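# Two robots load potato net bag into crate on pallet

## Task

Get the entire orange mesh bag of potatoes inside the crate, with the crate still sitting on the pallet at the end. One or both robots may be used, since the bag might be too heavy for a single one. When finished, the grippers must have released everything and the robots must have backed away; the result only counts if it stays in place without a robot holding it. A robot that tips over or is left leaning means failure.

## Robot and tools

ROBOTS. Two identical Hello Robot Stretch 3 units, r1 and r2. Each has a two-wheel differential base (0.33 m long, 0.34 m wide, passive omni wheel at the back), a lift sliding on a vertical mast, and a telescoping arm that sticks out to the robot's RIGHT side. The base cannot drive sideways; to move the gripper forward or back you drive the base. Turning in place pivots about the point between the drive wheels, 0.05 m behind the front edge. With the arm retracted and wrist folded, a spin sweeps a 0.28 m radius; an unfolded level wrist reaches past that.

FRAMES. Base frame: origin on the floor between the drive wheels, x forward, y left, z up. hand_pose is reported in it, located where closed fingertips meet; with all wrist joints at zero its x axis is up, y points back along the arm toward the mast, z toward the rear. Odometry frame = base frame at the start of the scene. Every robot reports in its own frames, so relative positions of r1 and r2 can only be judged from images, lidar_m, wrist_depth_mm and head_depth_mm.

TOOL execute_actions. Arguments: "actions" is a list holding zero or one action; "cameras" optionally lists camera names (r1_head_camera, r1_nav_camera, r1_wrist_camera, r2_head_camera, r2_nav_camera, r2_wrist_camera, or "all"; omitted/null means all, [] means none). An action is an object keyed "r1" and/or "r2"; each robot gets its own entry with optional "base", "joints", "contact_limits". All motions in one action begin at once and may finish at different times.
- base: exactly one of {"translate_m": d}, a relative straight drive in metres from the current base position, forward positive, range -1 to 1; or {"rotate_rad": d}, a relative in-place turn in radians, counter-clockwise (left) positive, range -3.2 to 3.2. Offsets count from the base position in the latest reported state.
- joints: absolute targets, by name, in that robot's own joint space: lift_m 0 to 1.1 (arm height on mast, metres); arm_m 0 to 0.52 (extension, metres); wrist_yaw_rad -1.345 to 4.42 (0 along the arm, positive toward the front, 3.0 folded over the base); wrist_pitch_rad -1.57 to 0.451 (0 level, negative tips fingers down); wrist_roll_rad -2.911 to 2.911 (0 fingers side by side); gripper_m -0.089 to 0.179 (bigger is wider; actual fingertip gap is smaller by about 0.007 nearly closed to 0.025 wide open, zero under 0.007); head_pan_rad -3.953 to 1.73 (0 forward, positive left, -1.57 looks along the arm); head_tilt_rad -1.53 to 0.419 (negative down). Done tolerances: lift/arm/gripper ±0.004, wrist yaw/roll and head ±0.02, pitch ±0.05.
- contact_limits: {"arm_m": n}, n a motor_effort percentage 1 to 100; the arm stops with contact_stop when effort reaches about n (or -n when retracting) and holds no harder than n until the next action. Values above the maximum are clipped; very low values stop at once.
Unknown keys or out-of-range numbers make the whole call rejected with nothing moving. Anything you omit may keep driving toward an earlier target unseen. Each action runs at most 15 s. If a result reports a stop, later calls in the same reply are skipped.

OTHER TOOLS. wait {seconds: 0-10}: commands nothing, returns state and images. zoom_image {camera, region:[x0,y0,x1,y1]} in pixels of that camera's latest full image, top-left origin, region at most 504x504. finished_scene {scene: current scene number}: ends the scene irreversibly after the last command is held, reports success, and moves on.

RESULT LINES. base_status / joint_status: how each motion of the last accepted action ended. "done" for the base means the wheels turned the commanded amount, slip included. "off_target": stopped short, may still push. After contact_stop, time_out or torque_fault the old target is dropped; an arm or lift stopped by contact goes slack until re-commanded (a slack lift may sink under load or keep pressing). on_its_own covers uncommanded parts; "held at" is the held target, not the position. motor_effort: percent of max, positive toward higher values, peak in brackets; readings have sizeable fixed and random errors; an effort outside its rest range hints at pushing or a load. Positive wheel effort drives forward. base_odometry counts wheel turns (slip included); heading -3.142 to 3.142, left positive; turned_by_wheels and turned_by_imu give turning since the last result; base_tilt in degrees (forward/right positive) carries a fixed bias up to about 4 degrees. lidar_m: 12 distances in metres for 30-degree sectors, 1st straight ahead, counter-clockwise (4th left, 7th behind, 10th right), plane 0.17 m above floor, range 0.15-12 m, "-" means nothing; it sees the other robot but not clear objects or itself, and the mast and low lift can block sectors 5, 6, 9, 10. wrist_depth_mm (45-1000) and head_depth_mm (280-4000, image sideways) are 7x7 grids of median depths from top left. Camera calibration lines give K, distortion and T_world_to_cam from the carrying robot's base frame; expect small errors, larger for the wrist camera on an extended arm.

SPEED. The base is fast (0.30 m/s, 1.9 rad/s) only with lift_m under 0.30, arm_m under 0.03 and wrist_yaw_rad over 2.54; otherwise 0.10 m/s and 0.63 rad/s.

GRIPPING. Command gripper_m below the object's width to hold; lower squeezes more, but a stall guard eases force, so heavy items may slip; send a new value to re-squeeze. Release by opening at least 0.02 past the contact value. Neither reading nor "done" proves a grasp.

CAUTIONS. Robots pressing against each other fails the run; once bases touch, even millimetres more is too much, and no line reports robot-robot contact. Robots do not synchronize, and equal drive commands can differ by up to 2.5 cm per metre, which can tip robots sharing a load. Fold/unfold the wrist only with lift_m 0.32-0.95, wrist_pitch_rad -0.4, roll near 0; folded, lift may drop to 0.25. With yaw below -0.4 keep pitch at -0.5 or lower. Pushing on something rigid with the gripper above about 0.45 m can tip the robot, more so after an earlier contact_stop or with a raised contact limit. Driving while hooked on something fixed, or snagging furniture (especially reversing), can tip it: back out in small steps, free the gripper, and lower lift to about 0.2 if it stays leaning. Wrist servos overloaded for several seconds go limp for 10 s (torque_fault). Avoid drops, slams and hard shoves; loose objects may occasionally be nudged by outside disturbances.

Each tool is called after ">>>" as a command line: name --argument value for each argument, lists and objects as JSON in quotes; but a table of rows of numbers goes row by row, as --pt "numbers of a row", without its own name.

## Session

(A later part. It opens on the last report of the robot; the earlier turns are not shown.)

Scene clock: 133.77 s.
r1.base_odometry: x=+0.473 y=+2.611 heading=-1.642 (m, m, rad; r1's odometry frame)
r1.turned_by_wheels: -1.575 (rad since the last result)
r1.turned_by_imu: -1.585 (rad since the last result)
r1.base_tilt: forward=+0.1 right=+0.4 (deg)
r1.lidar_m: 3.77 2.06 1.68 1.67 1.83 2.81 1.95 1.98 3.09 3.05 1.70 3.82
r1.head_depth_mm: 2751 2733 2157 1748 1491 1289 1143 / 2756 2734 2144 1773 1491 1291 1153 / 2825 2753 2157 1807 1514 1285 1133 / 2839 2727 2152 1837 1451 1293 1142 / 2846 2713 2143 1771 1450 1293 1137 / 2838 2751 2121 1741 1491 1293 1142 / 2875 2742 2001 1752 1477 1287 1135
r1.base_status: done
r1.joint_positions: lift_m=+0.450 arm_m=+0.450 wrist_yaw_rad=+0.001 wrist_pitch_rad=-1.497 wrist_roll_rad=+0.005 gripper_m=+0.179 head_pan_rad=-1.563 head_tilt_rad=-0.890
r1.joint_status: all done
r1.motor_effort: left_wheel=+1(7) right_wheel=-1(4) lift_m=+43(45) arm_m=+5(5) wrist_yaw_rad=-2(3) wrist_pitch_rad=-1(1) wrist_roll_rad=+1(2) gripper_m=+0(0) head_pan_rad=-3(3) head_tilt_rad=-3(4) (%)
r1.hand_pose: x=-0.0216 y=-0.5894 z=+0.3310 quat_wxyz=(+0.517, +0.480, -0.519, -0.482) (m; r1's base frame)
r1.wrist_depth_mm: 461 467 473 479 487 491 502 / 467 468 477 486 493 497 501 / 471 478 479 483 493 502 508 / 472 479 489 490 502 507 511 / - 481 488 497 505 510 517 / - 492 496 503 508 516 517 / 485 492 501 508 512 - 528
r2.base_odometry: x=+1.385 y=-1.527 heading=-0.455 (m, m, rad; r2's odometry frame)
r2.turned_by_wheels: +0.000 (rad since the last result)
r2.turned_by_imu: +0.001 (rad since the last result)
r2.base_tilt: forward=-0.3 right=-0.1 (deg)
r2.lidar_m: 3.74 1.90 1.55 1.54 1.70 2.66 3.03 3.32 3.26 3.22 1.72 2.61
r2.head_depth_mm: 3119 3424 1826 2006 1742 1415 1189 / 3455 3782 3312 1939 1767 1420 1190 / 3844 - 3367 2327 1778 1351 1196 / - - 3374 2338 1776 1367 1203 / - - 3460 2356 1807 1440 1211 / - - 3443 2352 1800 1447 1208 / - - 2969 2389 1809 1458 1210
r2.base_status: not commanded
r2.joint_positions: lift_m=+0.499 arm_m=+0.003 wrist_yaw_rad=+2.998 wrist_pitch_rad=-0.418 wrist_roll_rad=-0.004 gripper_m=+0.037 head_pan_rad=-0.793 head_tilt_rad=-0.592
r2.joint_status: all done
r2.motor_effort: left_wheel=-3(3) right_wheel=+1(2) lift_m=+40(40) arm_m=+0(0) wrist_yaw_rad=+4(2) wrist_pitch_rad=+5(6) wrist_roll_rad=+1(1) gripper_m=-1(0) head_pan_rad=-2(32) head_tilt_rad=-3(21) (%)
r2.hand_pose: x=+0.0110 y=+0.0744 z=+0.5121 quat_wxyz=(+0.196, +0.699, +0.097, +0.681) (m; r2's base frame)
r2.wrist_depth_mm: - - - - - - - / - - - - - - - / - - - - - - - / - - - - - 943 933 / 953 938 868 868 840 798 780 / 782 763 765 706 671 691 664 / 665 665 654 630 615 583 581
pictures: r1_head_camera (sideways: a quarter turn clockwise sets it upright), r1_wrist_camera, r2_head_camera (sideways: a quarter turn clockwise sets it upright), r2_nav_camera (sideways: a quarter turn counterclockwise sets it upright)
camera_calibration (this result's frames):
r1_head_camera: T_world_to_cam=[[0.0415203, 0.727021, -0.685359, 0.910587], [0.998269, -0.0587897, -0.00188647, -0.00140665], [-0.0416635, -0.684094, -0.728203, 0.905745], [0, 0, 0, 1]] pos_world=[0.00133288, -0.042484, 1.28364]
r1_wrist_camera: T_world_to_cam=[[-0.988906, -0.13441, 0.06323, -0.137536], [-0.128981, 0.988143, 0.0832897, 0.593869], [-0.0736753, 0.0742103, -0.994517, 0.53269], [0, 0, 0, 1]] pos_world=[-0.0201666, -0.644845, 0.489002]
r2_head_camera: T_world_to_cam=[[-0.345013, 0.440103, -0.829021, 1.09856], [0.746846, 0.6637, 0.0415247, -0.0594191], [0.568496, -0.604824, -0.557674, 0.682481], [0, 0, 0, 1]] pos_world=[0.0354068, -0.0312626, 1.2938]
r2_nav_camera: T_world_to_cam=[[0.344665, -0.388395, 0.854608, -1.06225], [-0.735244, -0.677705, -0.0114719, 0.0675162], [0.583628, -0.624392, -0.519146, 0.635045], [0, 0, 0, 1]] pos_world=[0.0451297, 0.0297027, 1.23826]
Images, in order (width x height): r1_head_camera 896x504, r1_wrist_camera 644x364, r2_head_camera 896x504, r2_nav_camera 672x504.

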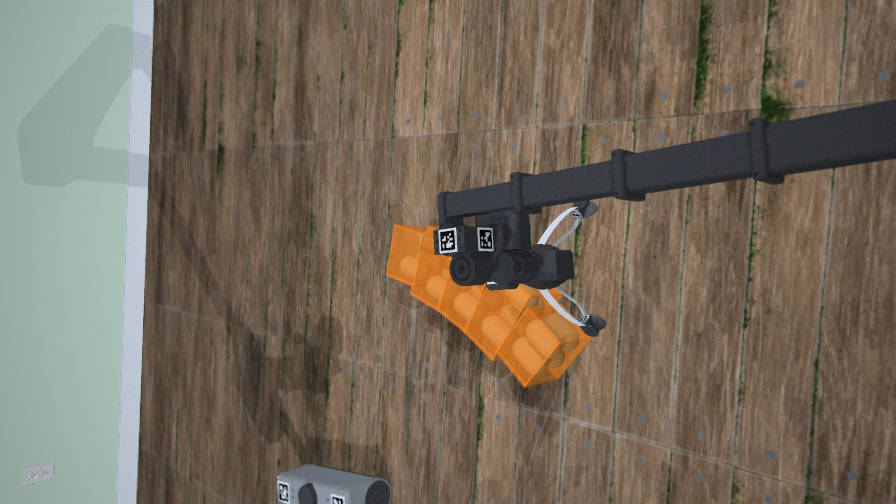

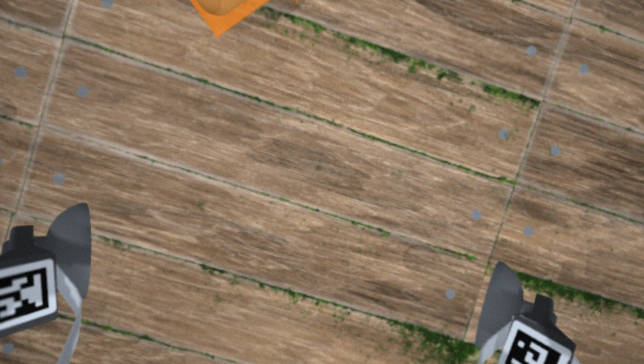

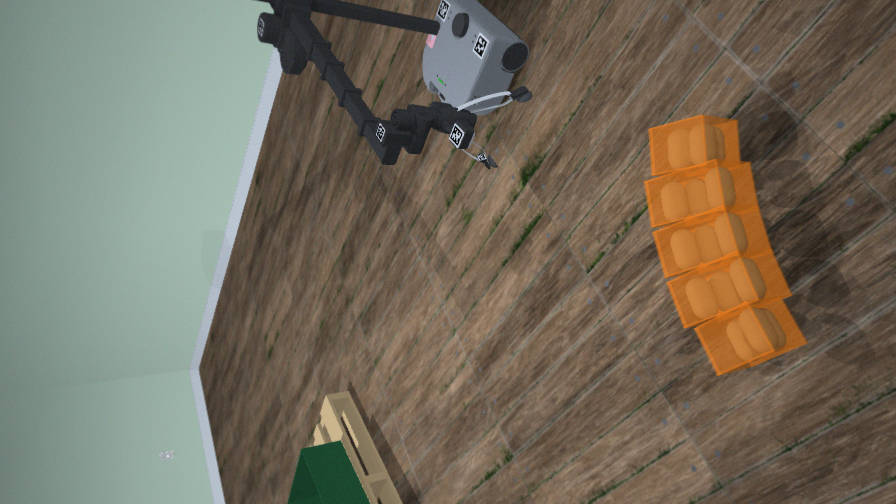

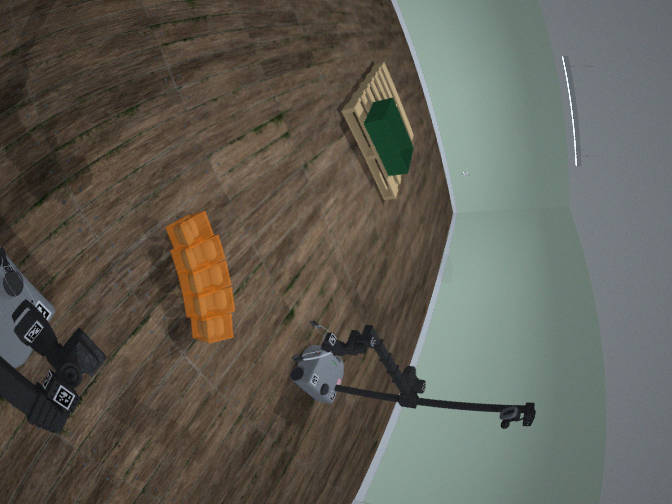

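>>> execute_actions --actions '[{"r1":{"base":{"translate_m":0.21},"joints":{"arm_m":0.4,"wrist_pitch_rad":-0.8,"wrist_yaw_rad":-0.3,"lift_m":0.3}}}]' --cameras '[]'

>>> execute_actions --actions '[{"r1":{"joints":{"lift_m":0.14}}}]' --cameras '["r1_head_camera","r1_wrist_camera","r2_head_camera"]'

Scene clock: 144.30 s.
r1.base_odometry: x=+0.458 y=+2.402 heading=-1.642 (m, m, rad; r1's odometry frame)
r1.turned_by_wheels: +0.000 (rad since the last result)
r1.turned_by_imu: +0.001 (rad since the last result)
r1.base_tilt: forward=+0.3 right=+0.3 (deg)
r1.lidar_m: 3.56 2.05 1.62 1.64 1.79 2.77 2.17 2.18 3.10 1.64 3.37 3.62
r1.head_depth_mm: 2782 2756 2150 1767 1496 1292 1144 / 2800 2740 2140 1752 1493 1297 1147 / 2791 2735 2155 1665 1477 1323 1142 / 2822 2777 2139 1759 1457 1285 1142 / 2888 2724 2141 1752 1497 1298 1143 / 2866 2759 2013 1744 1496 1291 1140 / 2811 2449 1851 1750 1486 1284 1133
r1.base_status: done
r1.joint_positions: lift_m=+0.300 arm_m=+0.400 wrist_yaw_rad=-0.297 wrist_pitch_rad=-0.816 wrist_roll_rad=+0.005 gripper_m=+0.179 head_pan_rad=-1.563 head_tilt_rad=-0.890
r1.joint_status: all done
r1.motor_effort: left_wheel=+2(6) right_wheel=-1(3) lift_m=+22(38) arm_m=-5(4) wrist_yaw_rad=-3(4) wrist_pitch_rad=+5(5) wrist_roll_rad=+1(1) gripper_m=+0(0) head_pan_rad=-3(3) head_tilt_rad=-3(4) (%)
r1.hand_pose: x=-0.0679 y=-0.6964 z=+0.2360 quat_wxyz=(+0.599, +0.181, -0.684, -0.374) (m; r1's base frame)
r1.wrist_depth_mm: 608 643 677 608 781 854 913 / 534 563 589 517 648 722 772 / 477 492 422 429 575 614 643 / 428 450 371 451 512 540 570 / - 406 416 429 460 479 504 / - 371 384 398 417 439 452 / 331 344 352 366 379 - 413
r2.base_odometry: x=+1.385 y=-1.527 heading=-0.455 (m, m, rad; r2's odometry frame)
r2.turned_by_wheels: +0.000 (rad since the last result)
r2.turned_by_imu: +0.001 (rad since the last result)
r2.base_tilt: forward=-0.3 right=-0.1 (deg)
r2.lidar_m: 3.76 1.90 1.55 1.54 1.70 2.67 3.02 3.35 3.24 1.67 3.58 2.60
r2.head_depth_mm: 3149 3427 3302 1932 1694 1419 1196 / 3452 3818 3336 2303 1756 1416 1189 / 3874 - 3414 2315 1765 1358 1191 / - - 3411 2335 1782 1366 1203 / - - 3451 2354 1799 1449 1206 / - - 3424 2372 1792 1450 1207 / - - 2965 2378 1816 1452 1218
r2.base_status: not commanded
r2.joint_positions: lift_m=+0.499 arm_m=+0.003 wrist_yaw_rad=+2.998 wrist_pitch_rad=-0.418 wrist_roll_rad=-0.004 gripper_m=+0.037 head_pan_rad=-0.793 head_tilt_rad=-0.592
r2.joint_status: not commanded
r2.motor_effort: left_wheel=-4(4) right_wheel=+1(1) lift_m=+40(40) arm_m=+0(0) wrist_yaw_rad=+4(3) wrist_pitch_rad=+5(6) wrist_roll_rad=+1(1) gripper_m=+0(0) head_pan_rad=-2(2) head_tilt_rad=-3(4) (%)
r2.hand_pose: x=+0.0110 y=+0.0744 z=+0.5121 quat_wxyz=(+0.196, +0.699, +0.097, +0.681) (m; r2's base frame)
r2.wrist_depth_mm: - - - - - - - / - - - - - - - / - - - - - - - / - - - - - 952 917 / 962 915 865 883 843 813 776 / 780 758 766 691 667 687 660 / 679 653 647 619 610 592 578
pictures: none
No camera images: the call's "cameras" was empty. Leave "cameras" out to get every camera's image.

Scene clock: 146.60 s.
r1.base_odometry: x=+0.458 y=+2.402 heading=-1.642 (m, m, rad; r1's odometry frame)
r1.turned_by_wheels: +0.000 (rad since the last result)
r1.turned_by_imu: +0.000 (rad since the last result)
r1.base_tilt: forward=-0.1 right=+0.3 (deg)
r1.lidar_m: 3.56 2.04 1.63 1.64 1.79 2.77 2.16 2.19 3.10 1.65 3.37 3.61
r1.head_depth_mm: 2792 2750 2144 1766 1490 1296 1142 / 2793 2780 2133 1775 1487 1299 1144 / 2816 2809 2144 1685 1487 1286 1152 / 2784 2743 2157 1758 1452 1264 1140 / 2857 2743 2135 1749 1486 1295 1138 / 2906 2753 1982 1763 1483 1291 1149 / 2817 2445 1875 1748 1485 1293 1134
r1.base_status: not commanded
r1.joint_positions: lift_m=+0.140 arm_m=+0.400 wrist_yaw_rad=-0.297 wrist_pitch_rad=-0.815 wrist_roll_rad=+0.005 gripper_m=+0.179 head_pan_rad=-1.563 head_tilt_rad=-0.890
r1.joint_status: all done
r1.motor_effort: left_wheel=+1(1) right_wheel=-1(1) lift_m=+22(24) arm_m=-5(5) wrist_yaw_rad=-3(3) wrist_pitch_rad=+4(4) wrist_roll_rad=+1(1) gripper_m=+0(0) head_pan_rad=-3(3) head_tilt_rad=-3(3) (%)
r1.hand_pose: x=-0.0679 y=-0.6965 z=+0.0761 quat_wxyz=(+0.599, +0.180, -0.685, -0.374) (m; r1's base frame)
r1.wrist_depth_mm: 359 369 225 234 315 501 541 / 314 329 262 269 390 416 446 / 281 292 294 305 338 360 382 / 253 261 274 287 300 316 331 / - 239 248 258 270 281 294 / - 219 226 234 244 258 265 / 194 201 209 216 222 - 241
r2.base_odometry: x=+1.385 y=-1.527 heading=-0.455 (m, m, rad; r2's odometry frame)
r2.turned_by_wheels: +0.000 (rad since the last result)
r2.turned_by_imu: +0.000 (rad since the last result)
r2.base_tilt: forward=-0.3 right=-0.2 (deg)
r2.lidar_m: 3.76 1.90 1.55 1.54 1.70 2.66 3.01 3.34 3.24 1.66 1.08 2.61
r2.head_depth_mm: 3185 3394 3283 2107 1644 1412 1190 / 3478 3756 3348 2303 1758 1414 1188 / 3882 - 3346 2327 1762 1359 1195 / - - 3384 2330 1784 1368 1205 / - - 3437 2360 1783 1433 1206 / - - 3422 2400 1807 1451 1209 / - - 2953 2400 1811 1449 1217
r2.base_status: not commanded
r2.joint_positions: lift_m=+0.499 arm_m=+0.003 wrist_yaw_rad=+2.998 wrist_pitch_rad=-0.418 wrist_roll_rad=-0.004 gripper_m=+0.037 head_pan_rad=-0.793 head_tilt_rad=-0.592
r2.joint_status: not commanded
r2.motor_effort: left_wheel=-3(3) right_wheel=+1(1) lift_m=+40(40) arm_m=+0(0) wrist_yaw_rad=+4(3) wrist_pitch_rad=+6(5) wrist_roll_rad=+1(1) gripper_m=+1(0) head_pan_rad=-3(2) head_tilt_rad=-3(4) (%)
r2.hand_pose: x=+0.0110 y=+0.0744 z=+0.5121 quat_wxyz=(+0.196, +0.699, +0.097, +0.681) (m; r2's base frame)
r2.wrist_depth_mm: - - - - - - - / - - - - - - - / - - - - - - - / - - - - - 965 932 / 945 910 842 865 831 796 796 / 792 753 743 702 687 684 650 / 674 666 653 637 608 596 587
pictures: r1_head_camera (sideways: a quarter turn clockwise sets it upright), r1_wrist_camera, r2_head_camera (sideways: a quarter turn clockwise sets it upright)
camera_calibration (this result's frames):
r1_head_camera: T_world_to_cam=[[0.0415204, 0.727021, -0.685359, 0.910587], [0.998269, -0.0587898, -0.00188648, -0.00140664], [-0.0416636, -0.684094, -0.728203, 0.905745], [0, 0, 0, 1]] pos_world=[0.00133288, -0.042484, 1.28364]
r1_wrist_camera: T_world_to_cam=[[-0.964446, 0.228157, 0.133376, 0.067296], [0.11719, 0.821549, -0.557964, 0.664413], [-0.236878, -0.522496, -0.819077, -0.156347], [0, 0, 0, 1]] pos_world=[-0.0499941, -0.642893, 0.233683]
r2_head_camera: T_world_to_cam=[[-0.345013, 0.440103, -0.829021, 1.09856], [0.746846, 0.663699, 0.0415247, -0.0594191], [0.568496, -0.604824, -0.557674, 0.682481], [0, 0, 0, 1]] pos_world=[0.0354068, -0.0312626, 1.2938]
Images, in order (width x height): r1_head_camera 896x504, r1_wrist_camera 644x364, r2_head_camera 896x504.

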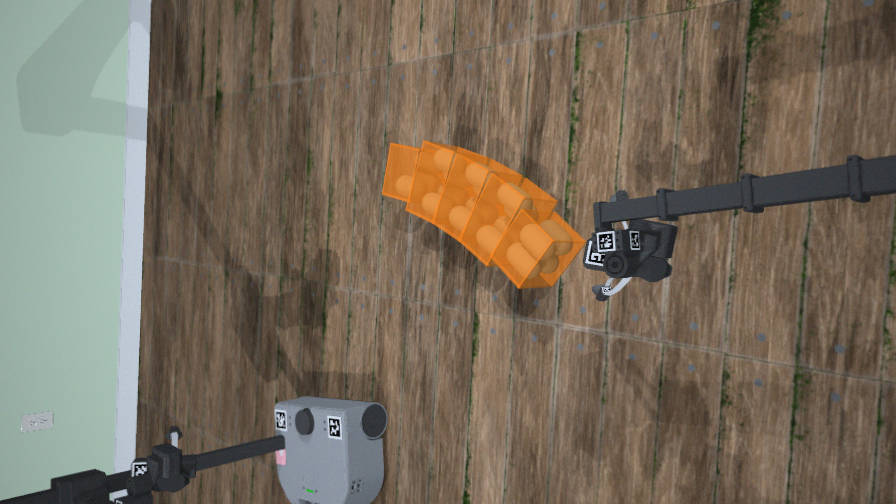

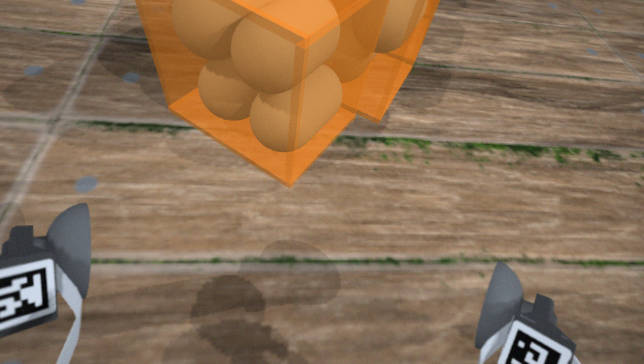

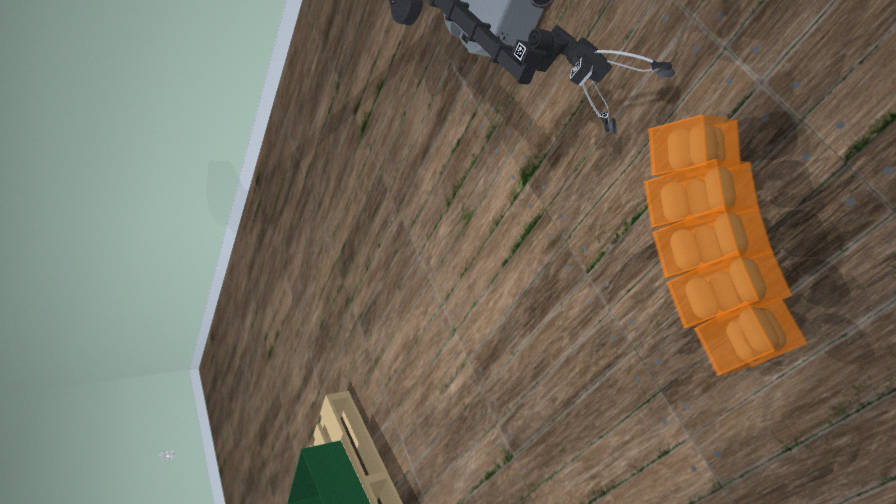

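>>> execute_actions --actions '[{"r1":{"joints":{"arm_m":0.52,"wrist_yaw_rad":-0.2,"wrist_pitch_rad":-0.7,"lift_m":0.13}}}]' --cameras '["r1_head_camera","r1_wrist_camera"]'

Scene clock: 150.83 s.
r1.base_odometry: x=+0.458 y=+2.402 heading=-1.642 (m, m, rad; r1's odometry frame)
r1.turned_by_wheels: +0.000 (rad since the last result)
r1.turned_by_imu: +0.000 (rad since the last result)
r1.base_tilt: forward=-0.1 right=+0.3 (deg)
r1.lidar_m: 3.57 2.04 1.63 1.64 1.79 2.77 2.17 2.18 3.10 1.65 3.39 3.61
r1.head_depth_mm: 2804 2738 2126 1762 1494 1289 1143 / 2796 2737 2149 1772 1486 1293 1139 / 2803 2776 2148 1680 1485 1295 1144 / 2847 2781 2146 1754 1422 1282 1145 / 2847 2725 2146 1761 1497 1297 1143 / 2872 2757 1987 1741 1487 1296 1141 / 2824 2492 1866 1753 1489 1290 1147
r1.base_status: not commanded
r1.joint_positions: lift_m=+0.130 arm_m=+0.520 wrist_yaw_rad=-0.202 wrist_pitch_rad=-0.717 wrist_roll_rad=+0.005 gripper_m=+0.179 head_pan_rad=-1.563 head_tilt_rad=-0.890
r1.joint_status: all done
r1.motor_effort: left_wheel=+1(1) right_wheel=-1(1) lift_m=+22(23) arm_m=+6(13) wrist_yaw_rad=+2(3) wrist_pitch_rad=+5(3) wrist_roll_rad=+1(1) gripper_m=+0(0) head_pan_rad=-3(3) head_tilt_rad=-3(3) (%)
r1.hand_pose: x=-0.0572 y=-0.8382 z=+0.0826 quat_wxyz=(+0.632, +0.179, -0.685, -0.314) (m; r1's base frame)
r1.wrist_depth_mm: 417 440 484 519 364 402 710 / 351 372 398 243 333 291 540 / 303 320 324 189 286 229 439 / 271 281 161 166 175 324 368 / - 250 198 144 253 303 318 / - 225 228 149 247 270 278 / 199 205 213 182 228 - 251
r2.base_odometry: x=+1.385 y=-1.527 heading=-0.455 (m, m, rad; r2's odometry frame)
r2.turned_by_wheels: +0.000 (rad since the last result)
r2.turned_by_imu: +0.001 (rad since the last result)
r2.base_tilt: forward=-0.3 right=-0.1 (deg)
r2.lidar_m: 3.77 1.90 1.56 1.54 1.69 2.66 3.04 3.33 3.26 1.67 0.98 2.60
r2.head_depth_mm: 3114 3465 3294 2184 1729 1417 1184 / 3437 3755 3335 2309 1638 1382 1190 / 3846 - 3385 2306 1776 1360 1201 / - - 3444 2341 1788 1364 1205 / - - 3412 2354 1787 1445 1208 / - - 3464 2379 1807 1456 1209 / - - 2969 2401 1814 1462 1216
r2.base_status: not commanded
r2.joint_positions: lift_m=+0.499 arm_m=+0.003 wrist_yaw_rad=+2.998 wrist_pitch_rad=-0.418 wrist_roll_rad=-0.004 gripper_m=+0.037 head_pan_rad=-0.793 head_tilt_rad=-0.592
r2.joint_status: not commanded
r2.motor_effort: left_wheel=-3(3) right_wheel=+1(1) lift_m=+40(40) arm_m=+0(0) wrist_yaw_rad=+4(3) wrist_pitch_rad=+6(6) wrist_roll_rad=+1(1) gripper_m=+0(0) head_pan_rad=-3(2) head_tilt_rad=-3(4) (%)
r2.hand_pose: x=+0.0110 y=+0.0744 z=+0.5121 quat_wxyz=(+0.196, +0.699, +0.097, +0.681) (m; r2's base frame)
r2.wrist_depth_mm: - - - - - - - / - - - - - - - / - - - - - - - / - - - - - 962 924 / 962 928 866 844 850 788 766 / 788 763 753 709 667 683 664 / 683 652 654 631 613 602 580
pictures: r1_head_camera (sideways: a quarter turn clockwise sets it upright), r1_wrist_camera
camera_calibration (this result's frames):
r1_head_camera: T_world_to_cam=[[0.0415204, 0.727021, -0.685359, 0.910587], [0.998269, -0.0587898, -0.00188648, -0.00140664], [-0.0416636, -0.684094, -0.728203, 0.905745], [0, 0, 0, 1]] pos_world=[0.00133288, -0.042484, 1.28364]
r1_wrist_camera: T_world_to_cam=[[-0.979071, 0.148612, 0.139049, 0.041126], [0.0268008, 0.771419, -0.635763, 0.742454], [-0.201747, -0.618731, -0.759257, -0.306124], [0, 0, 0, 1]] pos_world=[-0.0413927, -0.768263, 0.233879]
Images, in order (width x height): r1_head_camera 896x504, r1_wrist_camera 644x364.

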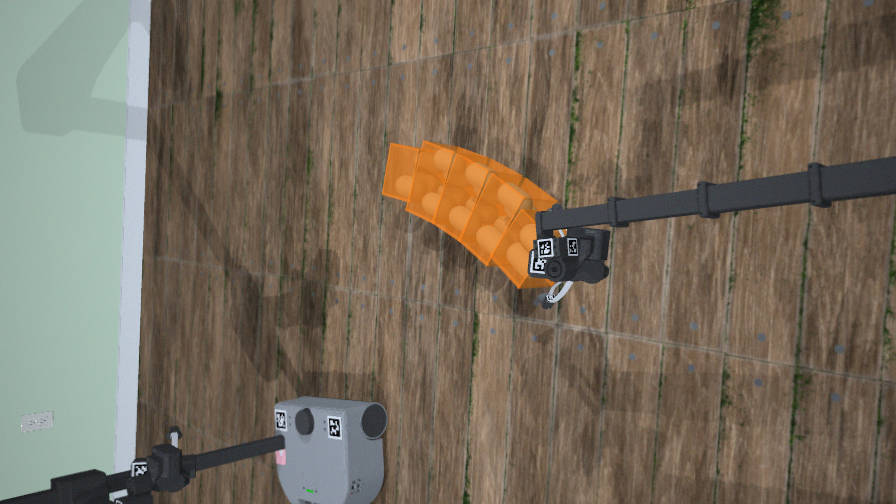

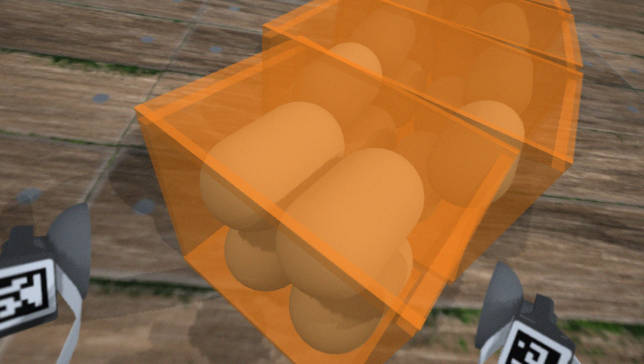

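>>> execute_actions --actions '[{"r1":{"joints":{"gripper_m":0.0,"wrist_yaw_rad":-0.5}}}]' --cameras '[]'

>>> execute_actions --actions '[{"r1":{"joints":{"arm_m":0.25,"gripper_m":-0.03,"wrist_yaw_rad":0}}}]' --cameras '["r1_head_camera","r1_wrist_camera"]'

Scene clock: 157.43 s.
r1.base_odometry: x=+0.458 y=+2.401 heading=-1.642 (m, m, rad; r1's odometry frame)
r1.turned_by_wheels: +0.000 (rad since the last result)
r1.turned_by_imu: +0.021 (rad since the last result)
r1.base_tilt: forward=+0.2 right=+0.4 (deg)
r1.lidar_m: 3.57 2.01 1.63 1.64 1.81 2.86 2.17 2.20 3.11 1.65 3.41 3.60
r1.head_depth_mm: 2763 2774 2132 1754 1492 1298 1144 / 2778 2763 2157 1754 1482 1301 1148 / 2842 2751 2159 1674 1484 1290 1143 / 2841 2761 2155 1756 1428 1291 1143 / 2864 2753 2139 1750 1494 1289 1141 / 2893 2732 1980 1747 1484 1290 1144 / 2782 2432 1922 1759 1491 1292 1141
r1.base_status: not commanded
r1.joint_positions: lift_m=+0.130 arm_m=+0.520 wrist_yaw_rad=-0.444 wrist_pitch_rad=-0.773 wrist_roll_rad=-0.013 gripper_m=+0.001 head_pan_rad=-1.563 head_tilt_rad=-0.890
r1.joint_status: wrist_yaw_rad off_target (ended at -0.444, target -0.500); the others done
r1.on_its_own: wrist_yaw_rad is held at -0.451, not at your -0.500, by its stall guard, which is not easing now
r1.motor_effort: left_wheel=+6(24) right_wheel=-8(30) lift_m=+22(23) arm_m=+5(5) wrist_yaw_rad=-8(58) wrist_pitch_rad=+20(20) wrist_roll_rad=+9(12) gripper_m=-22(100) head_pan_rad=-3(2) head_tilt_rad=-3(2) (%)
r1.hand_pose: x=-0.0931 y=-0.8150 z=+0.0730 quat_wxyz=(+0.585, +0.119, -0.694, -0.404) (m; r1's base frame)
r1.wrist_depth_mm: 363 385 378 317 294 540 593 / 315 329 180 274 226 439 478 / 278 277 165 167 323 373 400 / 250 259 169 158 303 322 341 / 226 235 204 192 269 284 300 / 207 214 - 224 246 254 267 / 191 196 203 210 223 230 239
r2.base_odometry: x=+1.385 y=-1.527 heading=-0.455 (m, m, rad; r2's odometry frame)
r2.turned_by_wheels: +0.000 (rad since the last result)
r2.turned_by_imu: +0.001 (rad since the last result)
r2.base_tilt: forward=-0.3 right=-0.1 (deg)
r2.lidar_m: 3.75 1.90 1.55 1.54 1.70 2.66 3.02 3.33 3.26 1.66 0.98 2.61
r2.head_depth_mm: 3103 3438 3300 2182 1689 1424 1189 / 3504 3807 3372 2297 1698 1383 1193 / 3938 - 3419 2332 1776 1355 1197 / - - 3420 2350 1783 1366 1206 / - - 3464 2325 1781 1409 1204 / - - 3511 2372 1792 1453 1212 / - - 2977 2409 1807 1454 1217
r2.base_status: not commanded
r2.joint_positions: lift_m=+0.499 arm_m=+0.003 wrist_yaw_rad=+2.998 wrist_pitch_rad=-0.418 wrist_roll_rad=-0.004 gripper_m=+0.037 head_pan_rad=-0.793 head_tilt_rad=-0.592
r2.joint_status: not commanded
r2.motor_effort: left_wheel=-4(3) right_wheel=+1(1) lift_m=+40(40) arm_m=+0(0) wrist_yaw_rad=+3(2) wrist_pitch_rad=+6(6) wrist_roll_rad=+1(1) gripper_m=-1(1) head_pan_rad=-2(2) head_tilt_rad=-3(3) (%)
r2.hand_pose: x=+0.0110 y=+0.0744 z=+0.5121 quat_wxyz=(+0.196, +0.699, +0.097, +0.681) (m; r2's base frame)
r2.wrist_depth_mm: - - - - - - - / - - - - - - - / - - - - - - - / - - - - - 938 932 / 952 916 875 872 842 794 748 / 796 776 769 700 686 682 660 / 676 659 653 635 616 600 579
pictures: none
No camera images: the call's "cameras" was empty. Leave "cameras" out to get every camera's image.

Scene clock: 160.63 s.
r1.base_odometry: x=+0.458 y=+2.402 heading=-1.642 (m, m, rad; r1's odometry frame)
r1.turned_by_wheels: +0.000 (rad since the last result)
r1.turned_by_imu: +0.000 (rad since the last result)
r1.base_tilt: forward=+0.1 right=+0.3 (deg)
r1.lidar_m: 3.56 2.02 1.63 1.64 1.82 2.86 2.17 2.19 3.10 1.65 3.39 3.58
r1.head_depth_mm: 2777 2781 2141 1766 1494 1288 1151 / 2821 2739 2147 1762 1488 1294 1138 / 2849 2751 2131 1682 1497 1316 1151 / 2833 2750 2150 1763 1489 1341 1139 / 2851 2727 2132 1752 1494 1288 1137 / 2925 2729 1979 1750 1484 1288 1142 / 2759 2455 1923 1762 1484 1292 1138
r1.base_status: not commanded
r1.joint_positions: lift_m=+0.130 arm_m=+0.250 wrist_yaw_rad=-0.001 wrist_pitch_rad=-0.717 wrist_roll_rad=+0.007 gripper_m=-0.029 head_pan_rad=-1.563 head_tilt_rad=-0.890
r1.joint_status: all done
r1.motor_effort: left_wheel=-1(11) right_wheel=+0(13) lift_m=+23(23) arm_m=-5(3) wrist_yaw_rad=+1(27) wrist_pitch_rad=+5(20) wrist_roll_rad=-1(9) gripper_m=-16(100) head_pan_rad=-3(3) head_tilt_rad=-3(4) (%)
r1.hand_pose: x=-0.0218 y=-0.5726 z=+0.0825 quat_wxyz=(+0.660, +0.247, -0.664, -0.250) (m; r1's base frame)
r1.wrist_depth_mm: 418 452 484 466 396 533 710 / 352 374 399 416 445 501 543 / 305 320 341 361 381 411 439 / 273 281 295 311 328 348 365 / 242 251 263 279 284 302 318 / 219 226 236 - 254 266 279 / 200 206 208 215 231 239 248
r2.base_odometry: x=+1.385 y=-1.527 heading=-0.455 (m, m, rad; r2's odometry frame)
r2.turned_by_wheels: +0.000 (rad since the last result)
r2.turned_by_imu: +0.001 (rad since the last result)
r2.base_tilt: forward=-0.4 right=-0.2 (deg)
r2.lidar_m: 3.77 1.90 1.55 1.54 1.70 2.66 3.02 3.34 3.25 1.66 1.22 2.61
r2.head_depth_mm: 3118 3453 3301 2195 1646 1413 1193 / 3447 3811 3322 2301 1757 1426 1194 / 3812 - 3360 2326 1776 1355 1197 / - - 3401 2354 1775 1351 1201 / - - 3450 2362 1782 1440 1207 / - - 3462 2377 1794 1443 1214 / - - 2974 2390 1797 1452 1219
r2.base_status: not commanded
r2.joint_positions: lift_m=+0.499 arm_m=+0.003 wrist_yaw_rad=+2.998 wrist_pitch_rad=-0.418 wrist_roll_rad=-0.004 gripper_m=+0.037 head_pan_rad=-0.793 head_tilt_rad=-0.592
r2.joint_status: not commanded
r2.motor_effort: left_wheel=-3(4) right_wheel=+1(1) lift_m=+40(40) arm_m=+0(0) wrist_yaw_rad=+3(4) wrist_pitch_rad=+5(6) wrist_roll_rad=+1(1) gripper_m=-1(1) head_pan_rad=-2(2) head_tilt_rad=-3(3) (%)
r2.hand_pose: x=+0.0110 y=+0.0744 z=+0.5121 quat_wxyz=(+0.196, +0.699, +0.097, +0.681) (m; r2's base frame)
r2.wrist_depth_mm: - - - - - - - / - - - - - - - / - - - - - - - / - - - - - 924 920 / 971 908 876 887 834 785 776 / 787 768 769 714 663 686 652 / 684 665 651 631 615 589 591
pictures: r1_head_camera (sideways: a quarter turn clockwise sets it upright), r1_wrist_camera
camera_calibration (this result's frames):
r1_head_camera: T_world_to_cam=[[0.0415203, 0.727021, -0.685359, 0.910587], [0.998269, -0.0587897, -0.00188648, -0.00140664], [-0.0416635, -0.684094, -0.728203, 0.905745], [0, 0, 0, 1]] pos_world=[0.00133288, -0.042484, 1.28364]
r1_wrist_camera: T_world_to_cam=[[-0.989398, -0.0479523, 0.137085, -0.0763423], [-0.124992, 0.761797, -0.635644, 0.527679], [-0.0739505, -0.646039, -0.759714, -0.147527], [0, 0, 0, 1]] pos_world=[-0.0204868, -0.500953, 0.233803]
Images, in order (width x height): r1_head_camera 896x504, r1_wrist_camera 644x364.

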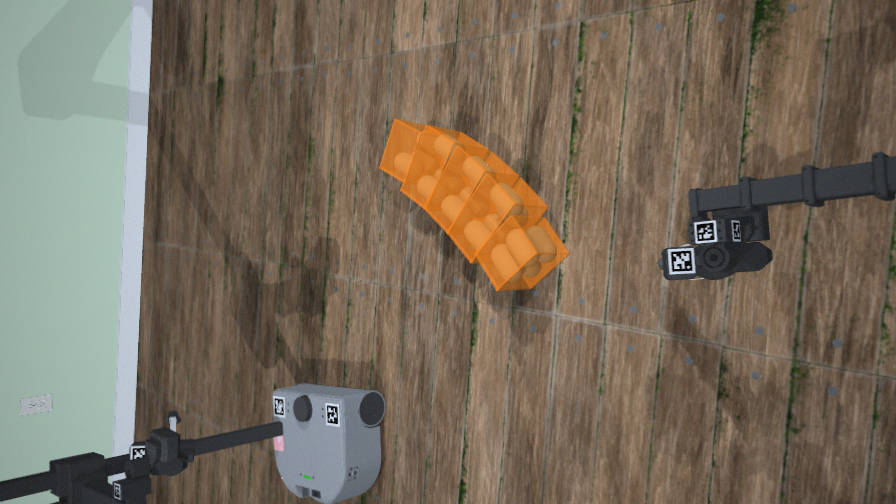

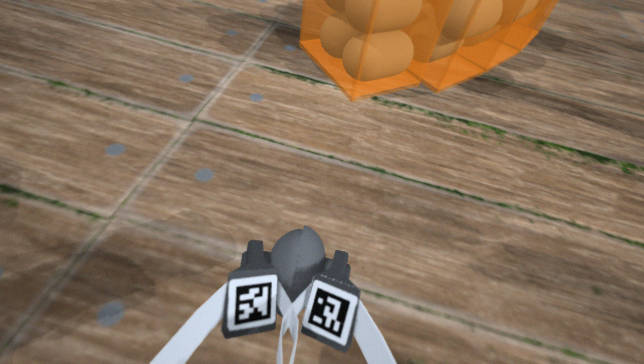

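>>> execute_actions --actions '[{"r1":{"joints":{"gripper_m":0.179,"lift_m":0.4,"arm_m":0.1}},"r2":{"joints":{"wrist_yaw_rad":0,"head_pan_rad":-1.57,"head_tilt_rad":-0.9},"base":{"translate_m":0.82}}}]' --cameras '[]'

>>> execute_actions --actions '[{"r2":{"joints":{"wrist_pitch_rad":-1.5,"gripper_m":0.179,"arm_m":0.18,"lift_m":0.42}}}]' --cameras '["r2_head_camera","r2_wrist_camera","r1_head_camera"]'

Scene clock: 181.07 s.
r1.base_odometry: x=+0.458 y=+2.402 heading=-1.642 (m, m, rad; r1's odometry frame)
r1.turned_by_wheels: +0.000 (rad since the last result)
r1.turned_by_imu: +0.001 (rad since the last result)
r1.base_tilt: forward=-0.1 right=+0.3 (deg)
r1.lidar_m: 3.56 2.02 1.63 1.64 1.81 2.86 2.17 2.20 1.69 1.81 3.40 3.60
r1.head_depth_mm: 2797 2737 2140 1767 1489 1299 1145 / 2640 2448 2007 1760 1487 1295 1141 / 2661 2666 1945 1678 1489 1331 1107 / 2853 2767 2149 1752 1473 1351 1125 / 2850 2709 2149 1757 1493 1283 1138 / 2884 2759 2137 1742 1495 1295 1136 / 2961 2722 2123 1740 1479 1286 1140
r1.base_status: not commanded
r1.joint_positions: lift_m=+0.400 arm_m=+0.100 wrist_yaw_rad=-0.001 wrist_pitch_rad=-0.716 wrist_roll_rad=+0.007 gripper_m=+0.179 head_pan_rad=-1.563 head_tilt_rad=-0.890
r1.joint_status: all done
r1.motor_effort: left_wheel=+0(0) right_wheel=+0(0) lift_m=+43(47) arm_m=-5(3) wrist_yaw_rad=+1(1) wrist_pitch_rad=+5(5) wrist_roll_rad=+0(1) gripper_m=+1(96) head_pan_rad=-3(3) head_tilt_rad=-3(3) (%)
r1.hand_pose: x=-0.0218 y=-0.4228 z=+0.3519 quat_wxyz=(+0.660, +0.247, -0.664, -0.250) (m; r1's base frame)
r1.wrist_depth_mm: 897 990 - - - - - / 768 820 870 924 847 - - / 680 705 741 720 808 901 973 / 585 619 650 677 728 757 815 / - 547 575 597 626 659 694 / - 498 514 533 561 593 612 / 435 451 472 485 499 - 553
r2.base_odometry: x=+2.121 y=-1.888 heading=-0.455 (m, m, rad; r2's odometry frame)
r2.turned_by_wheels: +0.000 (rad since the last result)
r2.turned_by_imu: +0.008 (rad since the last result)
r2.base_tilt: forward=-0.4 right=-0.1 (deg)
r2.lidar_m: 3.37 1.73 1.41 1.41 1.55 2.45 3.84 4.19 1.70 1.83 3.74 1.85
r2.head_depth_mm: 2901 2533 2014 1651 1387 1234 1089 / 2839 1491 1891 1663 1352 1231 - / 2832 2544 1883 1660 1411 1207 - / 3018 2548 2015 1662 1416 1248 1114 / 2992 2527 1995 1663 1417 1239 1097 / 3061 2540 2012 1670 1423 1245 1100 / 3049 2542 2006 1663 1425 1243 1098
r2.base_status: done
r2.joint_positions: lift_m=+0.499 arm_m=+0.003 wrist_yaw_rad=+0.004 wrist_pitch_rad=-0.418 wrist_roll_rad=-0.004 gripper_m=+0.037 head_pan_rad=-1.563 head_tilt_rad=-0.888
r2.joint_status: all done
r2.motor_effort: left_wheel=-3(5) right_wheel=+1(4) lift_m=+40(40) arm_m=+0(0) wrist_yaw_rad=-4(7) wrist_pitch_rad=+5(5) wrist_roll_rad=+1(1) gripper_m=+0(0) head_pan_rad=+0(34) head_tilt_rad=-5(23) (%)
r2.hand_pose: x=-0.0207 y=-0.3720 z=+0.5121 quat_wxyz=(+0.694, +0.148, -0.690, -0.146) (m; r2's base frame)
r2.wrist_depth_mm: - - - - - - - / - - - - - - - / - - - - - - - / - - - - - 960 924 / 943 921 892 892 865 774 779 / 798 786 752 699 684 623 653 / 675 661 653 629 585 559 582
pictures: none
No camera images: the call's "cameras" was empty. Leave "cameras" out to get every camera's image.

Scene clock: 183.63 s.
r1.base_odometry: x=+0.458 y=+2.402 heading=-1.642 (m, m, rad; r1's odometry frame)
r1.turned_by_wheels: +0.000 (rad since the last result)
r1.turned_by_imu: +0.000 (rad since the last result)
r1.base_tilt: forward=+0.2 right=+0.2 (deg)
r1.lidar_m: 3.56 2.02 1.63 1.64 1.81 2.85 2.17 2.20 1.68 1.82 3.39 3.60
r1.head_depth_mm: 2770 2758 2150 1775 1482 1300 1143 / 2769 2456 1948 1778 1500 1292 1145 / 2679 2546 1925 1687 1494 1318 1109 / 2851 2763 2155 1762 1481 1339 1129 / 2864 2711 2152 1748 1483 1288 1139 / 2903 2761 2150 1752 1492 1287 1138 / 2940 2729 2134 1762 1479 1296 1146
r1.base_status: not commanded
r1.joint_positions: lift_m=+0.400 arm_m=+0.100 wrist_yaw_rad=-0.001 wrist_pitch_rad=-0.716 wrist_roll_rad=+0.007 gripper_m=+0.179 head_pan_rad=-1.563 head_tilt_rad=-0.890
r1.joint_status: not commanded
r1.motor_effort: left_wheel=-1(0) right_wheel=+0(0) lift_m=+43(43) arm_m=-5(5) wrist_yaw_rad=+2(1) wrist_pitch_rad=+5(5) wrist_roll_rad=-1(1) gripper_m=+0(0) head_pan_rad=-3(3) head_tilt_rad=-3(3) (%)
r1.hand_pose: x=-0.0218 y=-0.4228 z=+0.3519 quat_wxyz=(+0.660, +0.247, -0.664, -0.250) (m; r1's base frame)
r1.wrist_depth_mm: 915 972 - - - - - / 766 824 881 929 848 - - / 680 705 752 721 803 915 958 / 591 618 648 681 721 763 810 / - 547 578 600 630 667 692 / - 494 517 540 552 592 605 / 431 448 464 483 507 - 546
r2.base_odometry: x=+2.121 y=-1.888 heading=-0.455 (m, m, rad; r2's odometry frame)
r2.turned_by_wheels: +0.000 (rad since the last result)
r2.turned_by_imu: +0.001 (rad since the last result)
r2.base_tilt: forward=-0.2 right=-0.3 (deg)
r2.lidar_m: 3.41 1.73 1.41 1.41 1.55 2.44 3.84 4.17 1.70 1.83 3.75 1.85
r2.head_depth_mm: 2917 2508 1999 1647 1372 1224 1092 / 2861 1485 1877 1653 1355 1225 1114 / 2833 2518 1882 1661 1447 1189 1127 / 2967 2524 1996 1672 1446 1205 1119 / 2990 2523 1995 1671 1420 1238 1098 / 3059 2565 2027 1664 1414 1236 1101 / 3079 2537 2000 1670 1426 1241 1098
r2.base_status: not commanded
r2.joint_positions: lift_m=+0.421 arm_m=+0.180 wrist_yaw_rad=+0.002 wrist_pitch_rad=-1.496 wrist_roll_rad=-0.004 gripper_m=+0.179 head_pan_rad=-1.563 head_tilt_rad=-0.889
r2.joint_status: all done
r2.motor_effort: left_wheel=-3(4) right_wheel=+1(1) lift_m=+16(33) arm_m=+4(5) wrist_yaw_rad=-2(4) wrist_pitch_rad=-1(5) wrist_roll_rad=+1(1) gripper_m=+0(88) head_pan_rad=-4(2) head_tilt_rad=-5(5) (%)
r2.hand_pose: x=-0.0216 y=-0.3199 z=+0.3020 quat_wxyz=(+0.520, +0.482, -0.517, -0.480) (m; r2's base frame)
r2.wrist_depth_mm: 451 445 442 438 427 346 413 / 459 454 455 437 386 358 424 / 470 472 458 453 444 436 432 / 477 477 473 465 452 451 439 / 495 488 483 472 464 457 446 / 511 - 491 486 - 464 - / 515 522 509 - - - 474
pictures: r1_head_camera (sideways: a quarter turn clockwise sets it upright), r2_head_camera (sideways: a quarter turn clockwise sets it upright), r2_wrist_camera
camera_calibration (this result's frames):
r1_head_camera: T_world_to_cam=[[0.0415204, 0.727021, -0.685359, 0.910587], [0.998269, -0.0587898, -0.00188648, -0.00140662], [-0.0416636, -0.684094, -0.728203, 0.905745], [0, 0, 0, 1]] pos_world=[0.00133288, -0.042484, 1.28364]
r2_head_camera: T_world_to_cam=[[0.0570677, 0.774017, -0.630588, 0.837486], [0.998264, -0.0534551, 0.0247284, -0.039073], [-0.0145679, -0.630904, -0.775724, 0.969656], [0, 0, 0, 1]] pos_world=[0.00533761, -0.0385577, 1.28126]
r2_wrist_camera: T_world_to_cam=[[-0.996093, 0.0862047, -0.0191726, 0.0234626], [0.083468, 0.989919, 0.114423, 0.31395], [0.0288431, 0.112376, -0.993247, 0.503151], [0, 0, 0, 1]] pos_world=[-0.0173462, -0.369349, 0.46428]
Images, in order (width x height): r1_head_camera 896x504, r2_head_camera 896x504, r2_wrist_camera 644x364.

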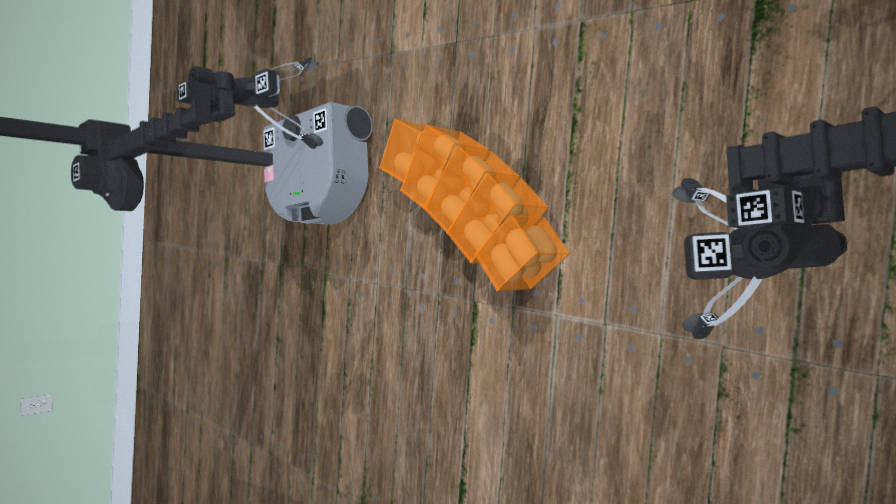

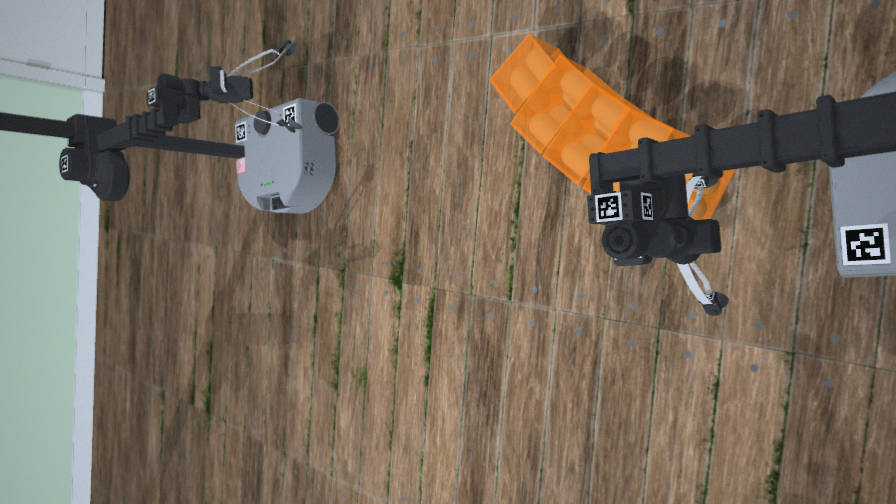

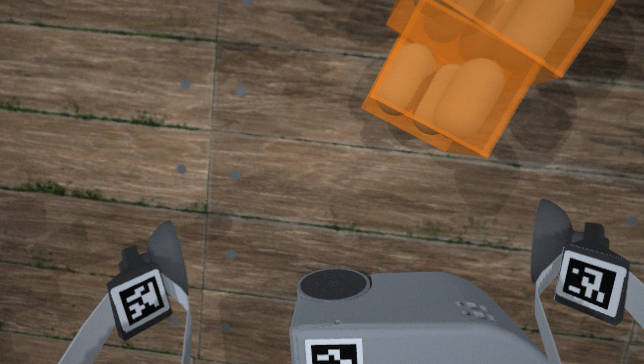

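>>> execute_actions --actions '[{"r2":{"joints":{"arm_m":0.33,"wrist_yaw_rad":-0.4},"base":{"translate_m":-0.14}}}]' --cameras '["r2_wrist_camera"]'

Scene clock: 193.60 s.
r1.base_odometry: x=+0.458 y=+2.402 heading=-1.642 (m, m, rad; r1's odometry frame)
r1.turned_by_wheels: +0.000 (rad since the last result)
r1.turned_by_imu: +0.001 (rad since the last result)
r1.base_tilt: forward=+0.1 right=+0.3 (deg)
r1.lidar_m: 3.57 2.01 1.63 1.64 1.81 2.86 2.16 2.20 3.10 1.65 3.44 3.59
r1.head_depth_mm: 2769 2744 2151 1774 1493 1288 1148 / 2797 2725 2079 1752 1494 1298 1151 / 2707 2466 1949 1669 1505 1335 1104 / 2727 2652 1997 1767 1480 1345 1121 / 2830 2777 2130 1756 1479 1286 1145 / 2883 2727 2147 1745 1481 1283 1134 / 2946 2759 2120 1758 1493 1289 1142
r1.base_status: not commanded
r1.joint_positions: lift_m=+0.400 arm_m=+0.100 wrist_yaw_rad=-0.001 wrist_pitch_rad=-0.716 wrist_roll_rad=+0.007 gripper_m=+0.179 head_pan_rad=-1.563 head_tilt_rad=-0.890
r1.joint_status: not commanded
r1.motor_effort: left_wheel=+0(0) right_wheel=+0(0) lift_m=+43(44) arm_m=-5(6) wrist_yaw_rad=+1(1) wrist_pitch_rad=+5(5) wrist_roll_rad=-1(0) gripper_m=+0(0) head_pan_rad=-3(3) head_tilt_rad=-4(3) (%)
r1.hand_pose: x=-0.0218 y=-0.4228 z=+0.3519 quat_wxyz=(+0.660, +0.247, -0.664, -0.250) (m; r1's base frame)
r1.wrist_depth_mm: 911 979 - - - - - / 764 816 875 927 831 - - / 670 701 746 721 799 901 952 / 591 620 655 677 721 759 819 / - 555 573 597 629 662 698 / - 498 516 535 556 595 606 / 436 448 467 481 505 - 551
r2.base_odometry: x=+1.995 y=-1.826 heading=-0.455 (m, m, rad; r2's odometry frame)
r2.turned_by_wheels: +0.000 (rad since the last result)
r2.turned_by_imu: +0.000 (rad since the last result)
r2.base_tilt: forward=-0.3 right=+0.0 (deg)
r2.lidar_m: 3.45 1.76 1.43 1.43 1.57 2.49 3.70 4.08 3.36 1.67 3.74 1.97
r2.head_depth_mm: 2896 2541 2010 1638 1412 1233 1094 / 2937 2526 2015 1665 1382 1247 1115 / 2835 1902 1856 1708 1314 1214 1132 / 2922 2559 1919 1667 1360 1196 1112 / 3001 2527 2004 1667 1416 1241 1095 / 3038 2553 2030 1671 1420 1241 1098 / 3033 2527 2018 1667 1424 1242 1095
r2.base_status: done
r2.joint_positions: lift_m=+0.421 arm_m=+0.330 wrist_yaw_rad=-0.397 wrist_pitch_rad=-1.496 wrist_roll_rad=-0.004 gripper_m=+0.179 head_pan_rad=-1.563 head_tilt_rad=-0.889
r2.joint_status: all done
r2.motor_effort: left_wheel=-3(11) right_wheel=+1(1) lift_m=+16(15) arm_m=+4(5) wrist_yaw_rad=-2(4) wrist_pitch_rad=-1(1) wrist_roll_rad=+1(1) gripper_m=+0(0) head_pan_rad=-2(2) head_tilt_rad=-5(5) (%)
r2.hand_pose: x=-0.0197 y=-0.4700 z=+0.3020 quat_wxyz=(+0.414, +0.370, -0.602, -0.574) (m; r2's base frame)
r2.wrist_depth_mm: 447 445 438 343 371 420 410 / 458 453 450 440 383 425 425 / 469 467 458 391 387 438 431 / 488 476 469 417 445 451 444 / 493 491 481 470 453 455 452 / 503 - 498 480 472 471 - / 521 523 500 491 494 - 465
pictures: r2_wrist_camera
camera_calibration (this result's frames):
r2_wrist_camera: T_world_to_cam=[[-0.884188, 0.466739, -0.0191245, 0.219383], [0.461784, 0.879511, 0.114963, 0.417813], [0.0704781, 0.0928178, -0.993186, 0.511579], [0, 0, 0, 1]] pos_world=[-0.035018, -0.517349, 0.464255]
Images, in order (width x height): r2_wrist_camera 644x364.

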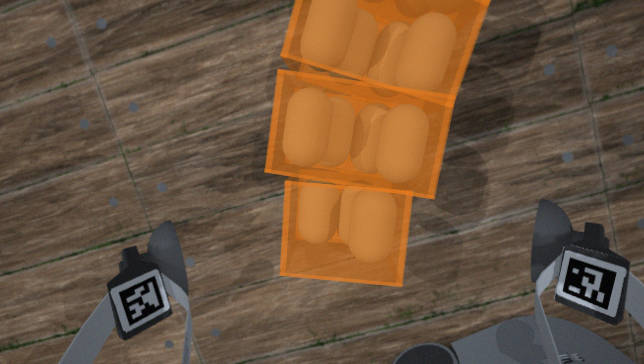

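Well aligned. Lower and grip.

>>> execute_actions --actions '[{"r2":{"joints":{"lift_m":0.215}}}]' --cameras '[]'

>>> execute_actions --actions '[{"r2":{"joints":{"gripper_m":0.0}}}]' --cameras '[]'

>>> execute_actions --actions '[{"r2":{"joints":{"lift_m":0.3,"wrist_yaw_rad":0,"gripper_m":-0.03},"base":{"translate_m":-0.33}}}]' --cameras '[]'

>>> execute_actions --actions '[{"r2":{"joints":{"arm_m":0.5,"gripper_m":-0.02}}}]' --cameras '["r2_head_camera","r1_head_camera"]'

Scene clock: 199.20 s.
r1.base_odometry: x=+0.458 y=+2.402 heading=-1.642 (m, m, rad; r1's odometry frame)
r1.turned_by_wheels: +0.000 (rad since the last result)
r1.turned_by_imu: +0.001 (rad since the last result)
r1.base_tilt: forward=+0.1 right=+0.2 (deg)
r1.lidar_m: 3.57 2.02 1.63 1.64 1.81 2.85 2.17 2.20 3.11 1.65 3.39 3.58
r1.head_depth_mm: 2774 2728 2151 1753 1497 1303 1143 / 2764 2780 2150 1735 1491 1292 1143 / 2763 2548 1852 1683 1496 1328 1106 / 2824 2585 1993 1753 1487 1343 1126 / 2868 2775 2159 1752 1489 1282 1149 / 2869 2724 2141 1761 1483 1295 1146 / 2885 2747 2127 1767 1478 1278 1140
r1.base_status: not commanded
r1.joint_positions: lift_m=+0.400 arm_m=+0.100 wrist_yaw_rad=-0.001 wrist_pitch_rad=-0.716 wrist_roll_rad=+0.007 gripper_m=+0.179 head_pan_rad=-1.563 head_tilt_rad=-0.890
r1.joint_status: not commanded
r1.motor_effort: left_wheel=+1(1) right_wheel=+1(0) lift_m=+44(44) arm_m=-5(5) wrist_yaw_rad=+1(2) wrist_pitch_rad=+5(5) wrist_roll_rad=-1(0) gripper_m=+0(0) head_pan_rad=-2(3) head_tilt_rad=-3(3) (%)
r1.hand_pose: x=-0.0218 y=-0.4228 z=+0.3519 quat_wxyz=(+0.660, +0.247, -0.664, -0.250) (m; r1's base frame)
r1.wrist_depth_mm: 912 973 - - - - - / 766 810 882 931 846 - - / 669 708 748 722 800 894 957 / 590 622 646 683 721 753 810 / - 548 575 600 634 665 707 / - 496 516 536 562 590 617 / 436 451 466 478 502 - 550
r2.base_odometry: x=+1.995 y=-1.826 heading=-0.456 (m, m, rad; r2's odometry frame)
r2.turned_by_wheels: -0.001 (rad since the last result)
r2.turned_by_imu: -0.002 (rad since the last result)
r2.base_tilt: forward=-0.3 right=+0.0 (deg)
r2.lidar_m: 3.46 1.76 1.44 1.43 1.58 2.47 3.69 4.08 3.36 1.67 3.71 1.97
r2.head_depth_mm: 2893 2534 1990 1645 1414 1229 1090 / 2904 2504 2011 1650 1389 1239 1113 / 2853 1894 1867 1663 1361 1224 - / 2838 2531 1923 1645 1467 1195 1110 / 2953 2543 2004 1668 1418 1239 1095 / 2964 2556 2002 1674 1412 1242 1095 / 3046 2559 2021 1664 1423 1244 1093
r2.base_status: not commanded
r2.joint_positions: lift_m=+0.238 arm_m=+0.330 wrist_yaw_rad=-0.400 wrist_pitch_rad=-1.507 wrist_roll_rad=-0.003 gripper_m=+0.179 head_pan_rad=-1.563 head_tilt_rad=-0.889
r2.joint_status: lift_m contact_stop (moved -0.183 of -0.206)
r2.on_its_own: lift_m is slack since a contact_stop, until your next command for it (your +0.215 is given up)
r2.motor_effort: left_wheel=-14(15) right_wheel=+13(16) lift_m=+27(29) arm_m=+4(4) wrist_yaw_rad=+0(2) wrist_pitch_rad=+2(3) wrist_roll_rad=+0(0) gripper_m=-2(1) head_pan_rad=-2(3) head_tilt_rad=-5(5) (%)
r2.hand_pose: x=-0.0186 y=-0.4674 z=+0.1193 quat_wxyz=(+0.410, +0.373, -0.601, -0.576) (m; r2's base frame)
r2.wrist_depth_mm: 273 272 266 224 209 170 252 / 279 277 271 213 223 258 259 / 287 283 182 215 189 179 264 / 292 291 288 241 187 272 271 / 306 296 293 235 232 281 273 / 310 - 301 237 180 289 - / 318 314 308 304 184 296 288
pictures: none
No camera images: the call's "cameras" was empty. Leave "cameras" out to get every camera's image.

not run: a stop came earlier in this reply.

not run: a stop came earlier in this reply.

not run: a stop came earlier in this reply.


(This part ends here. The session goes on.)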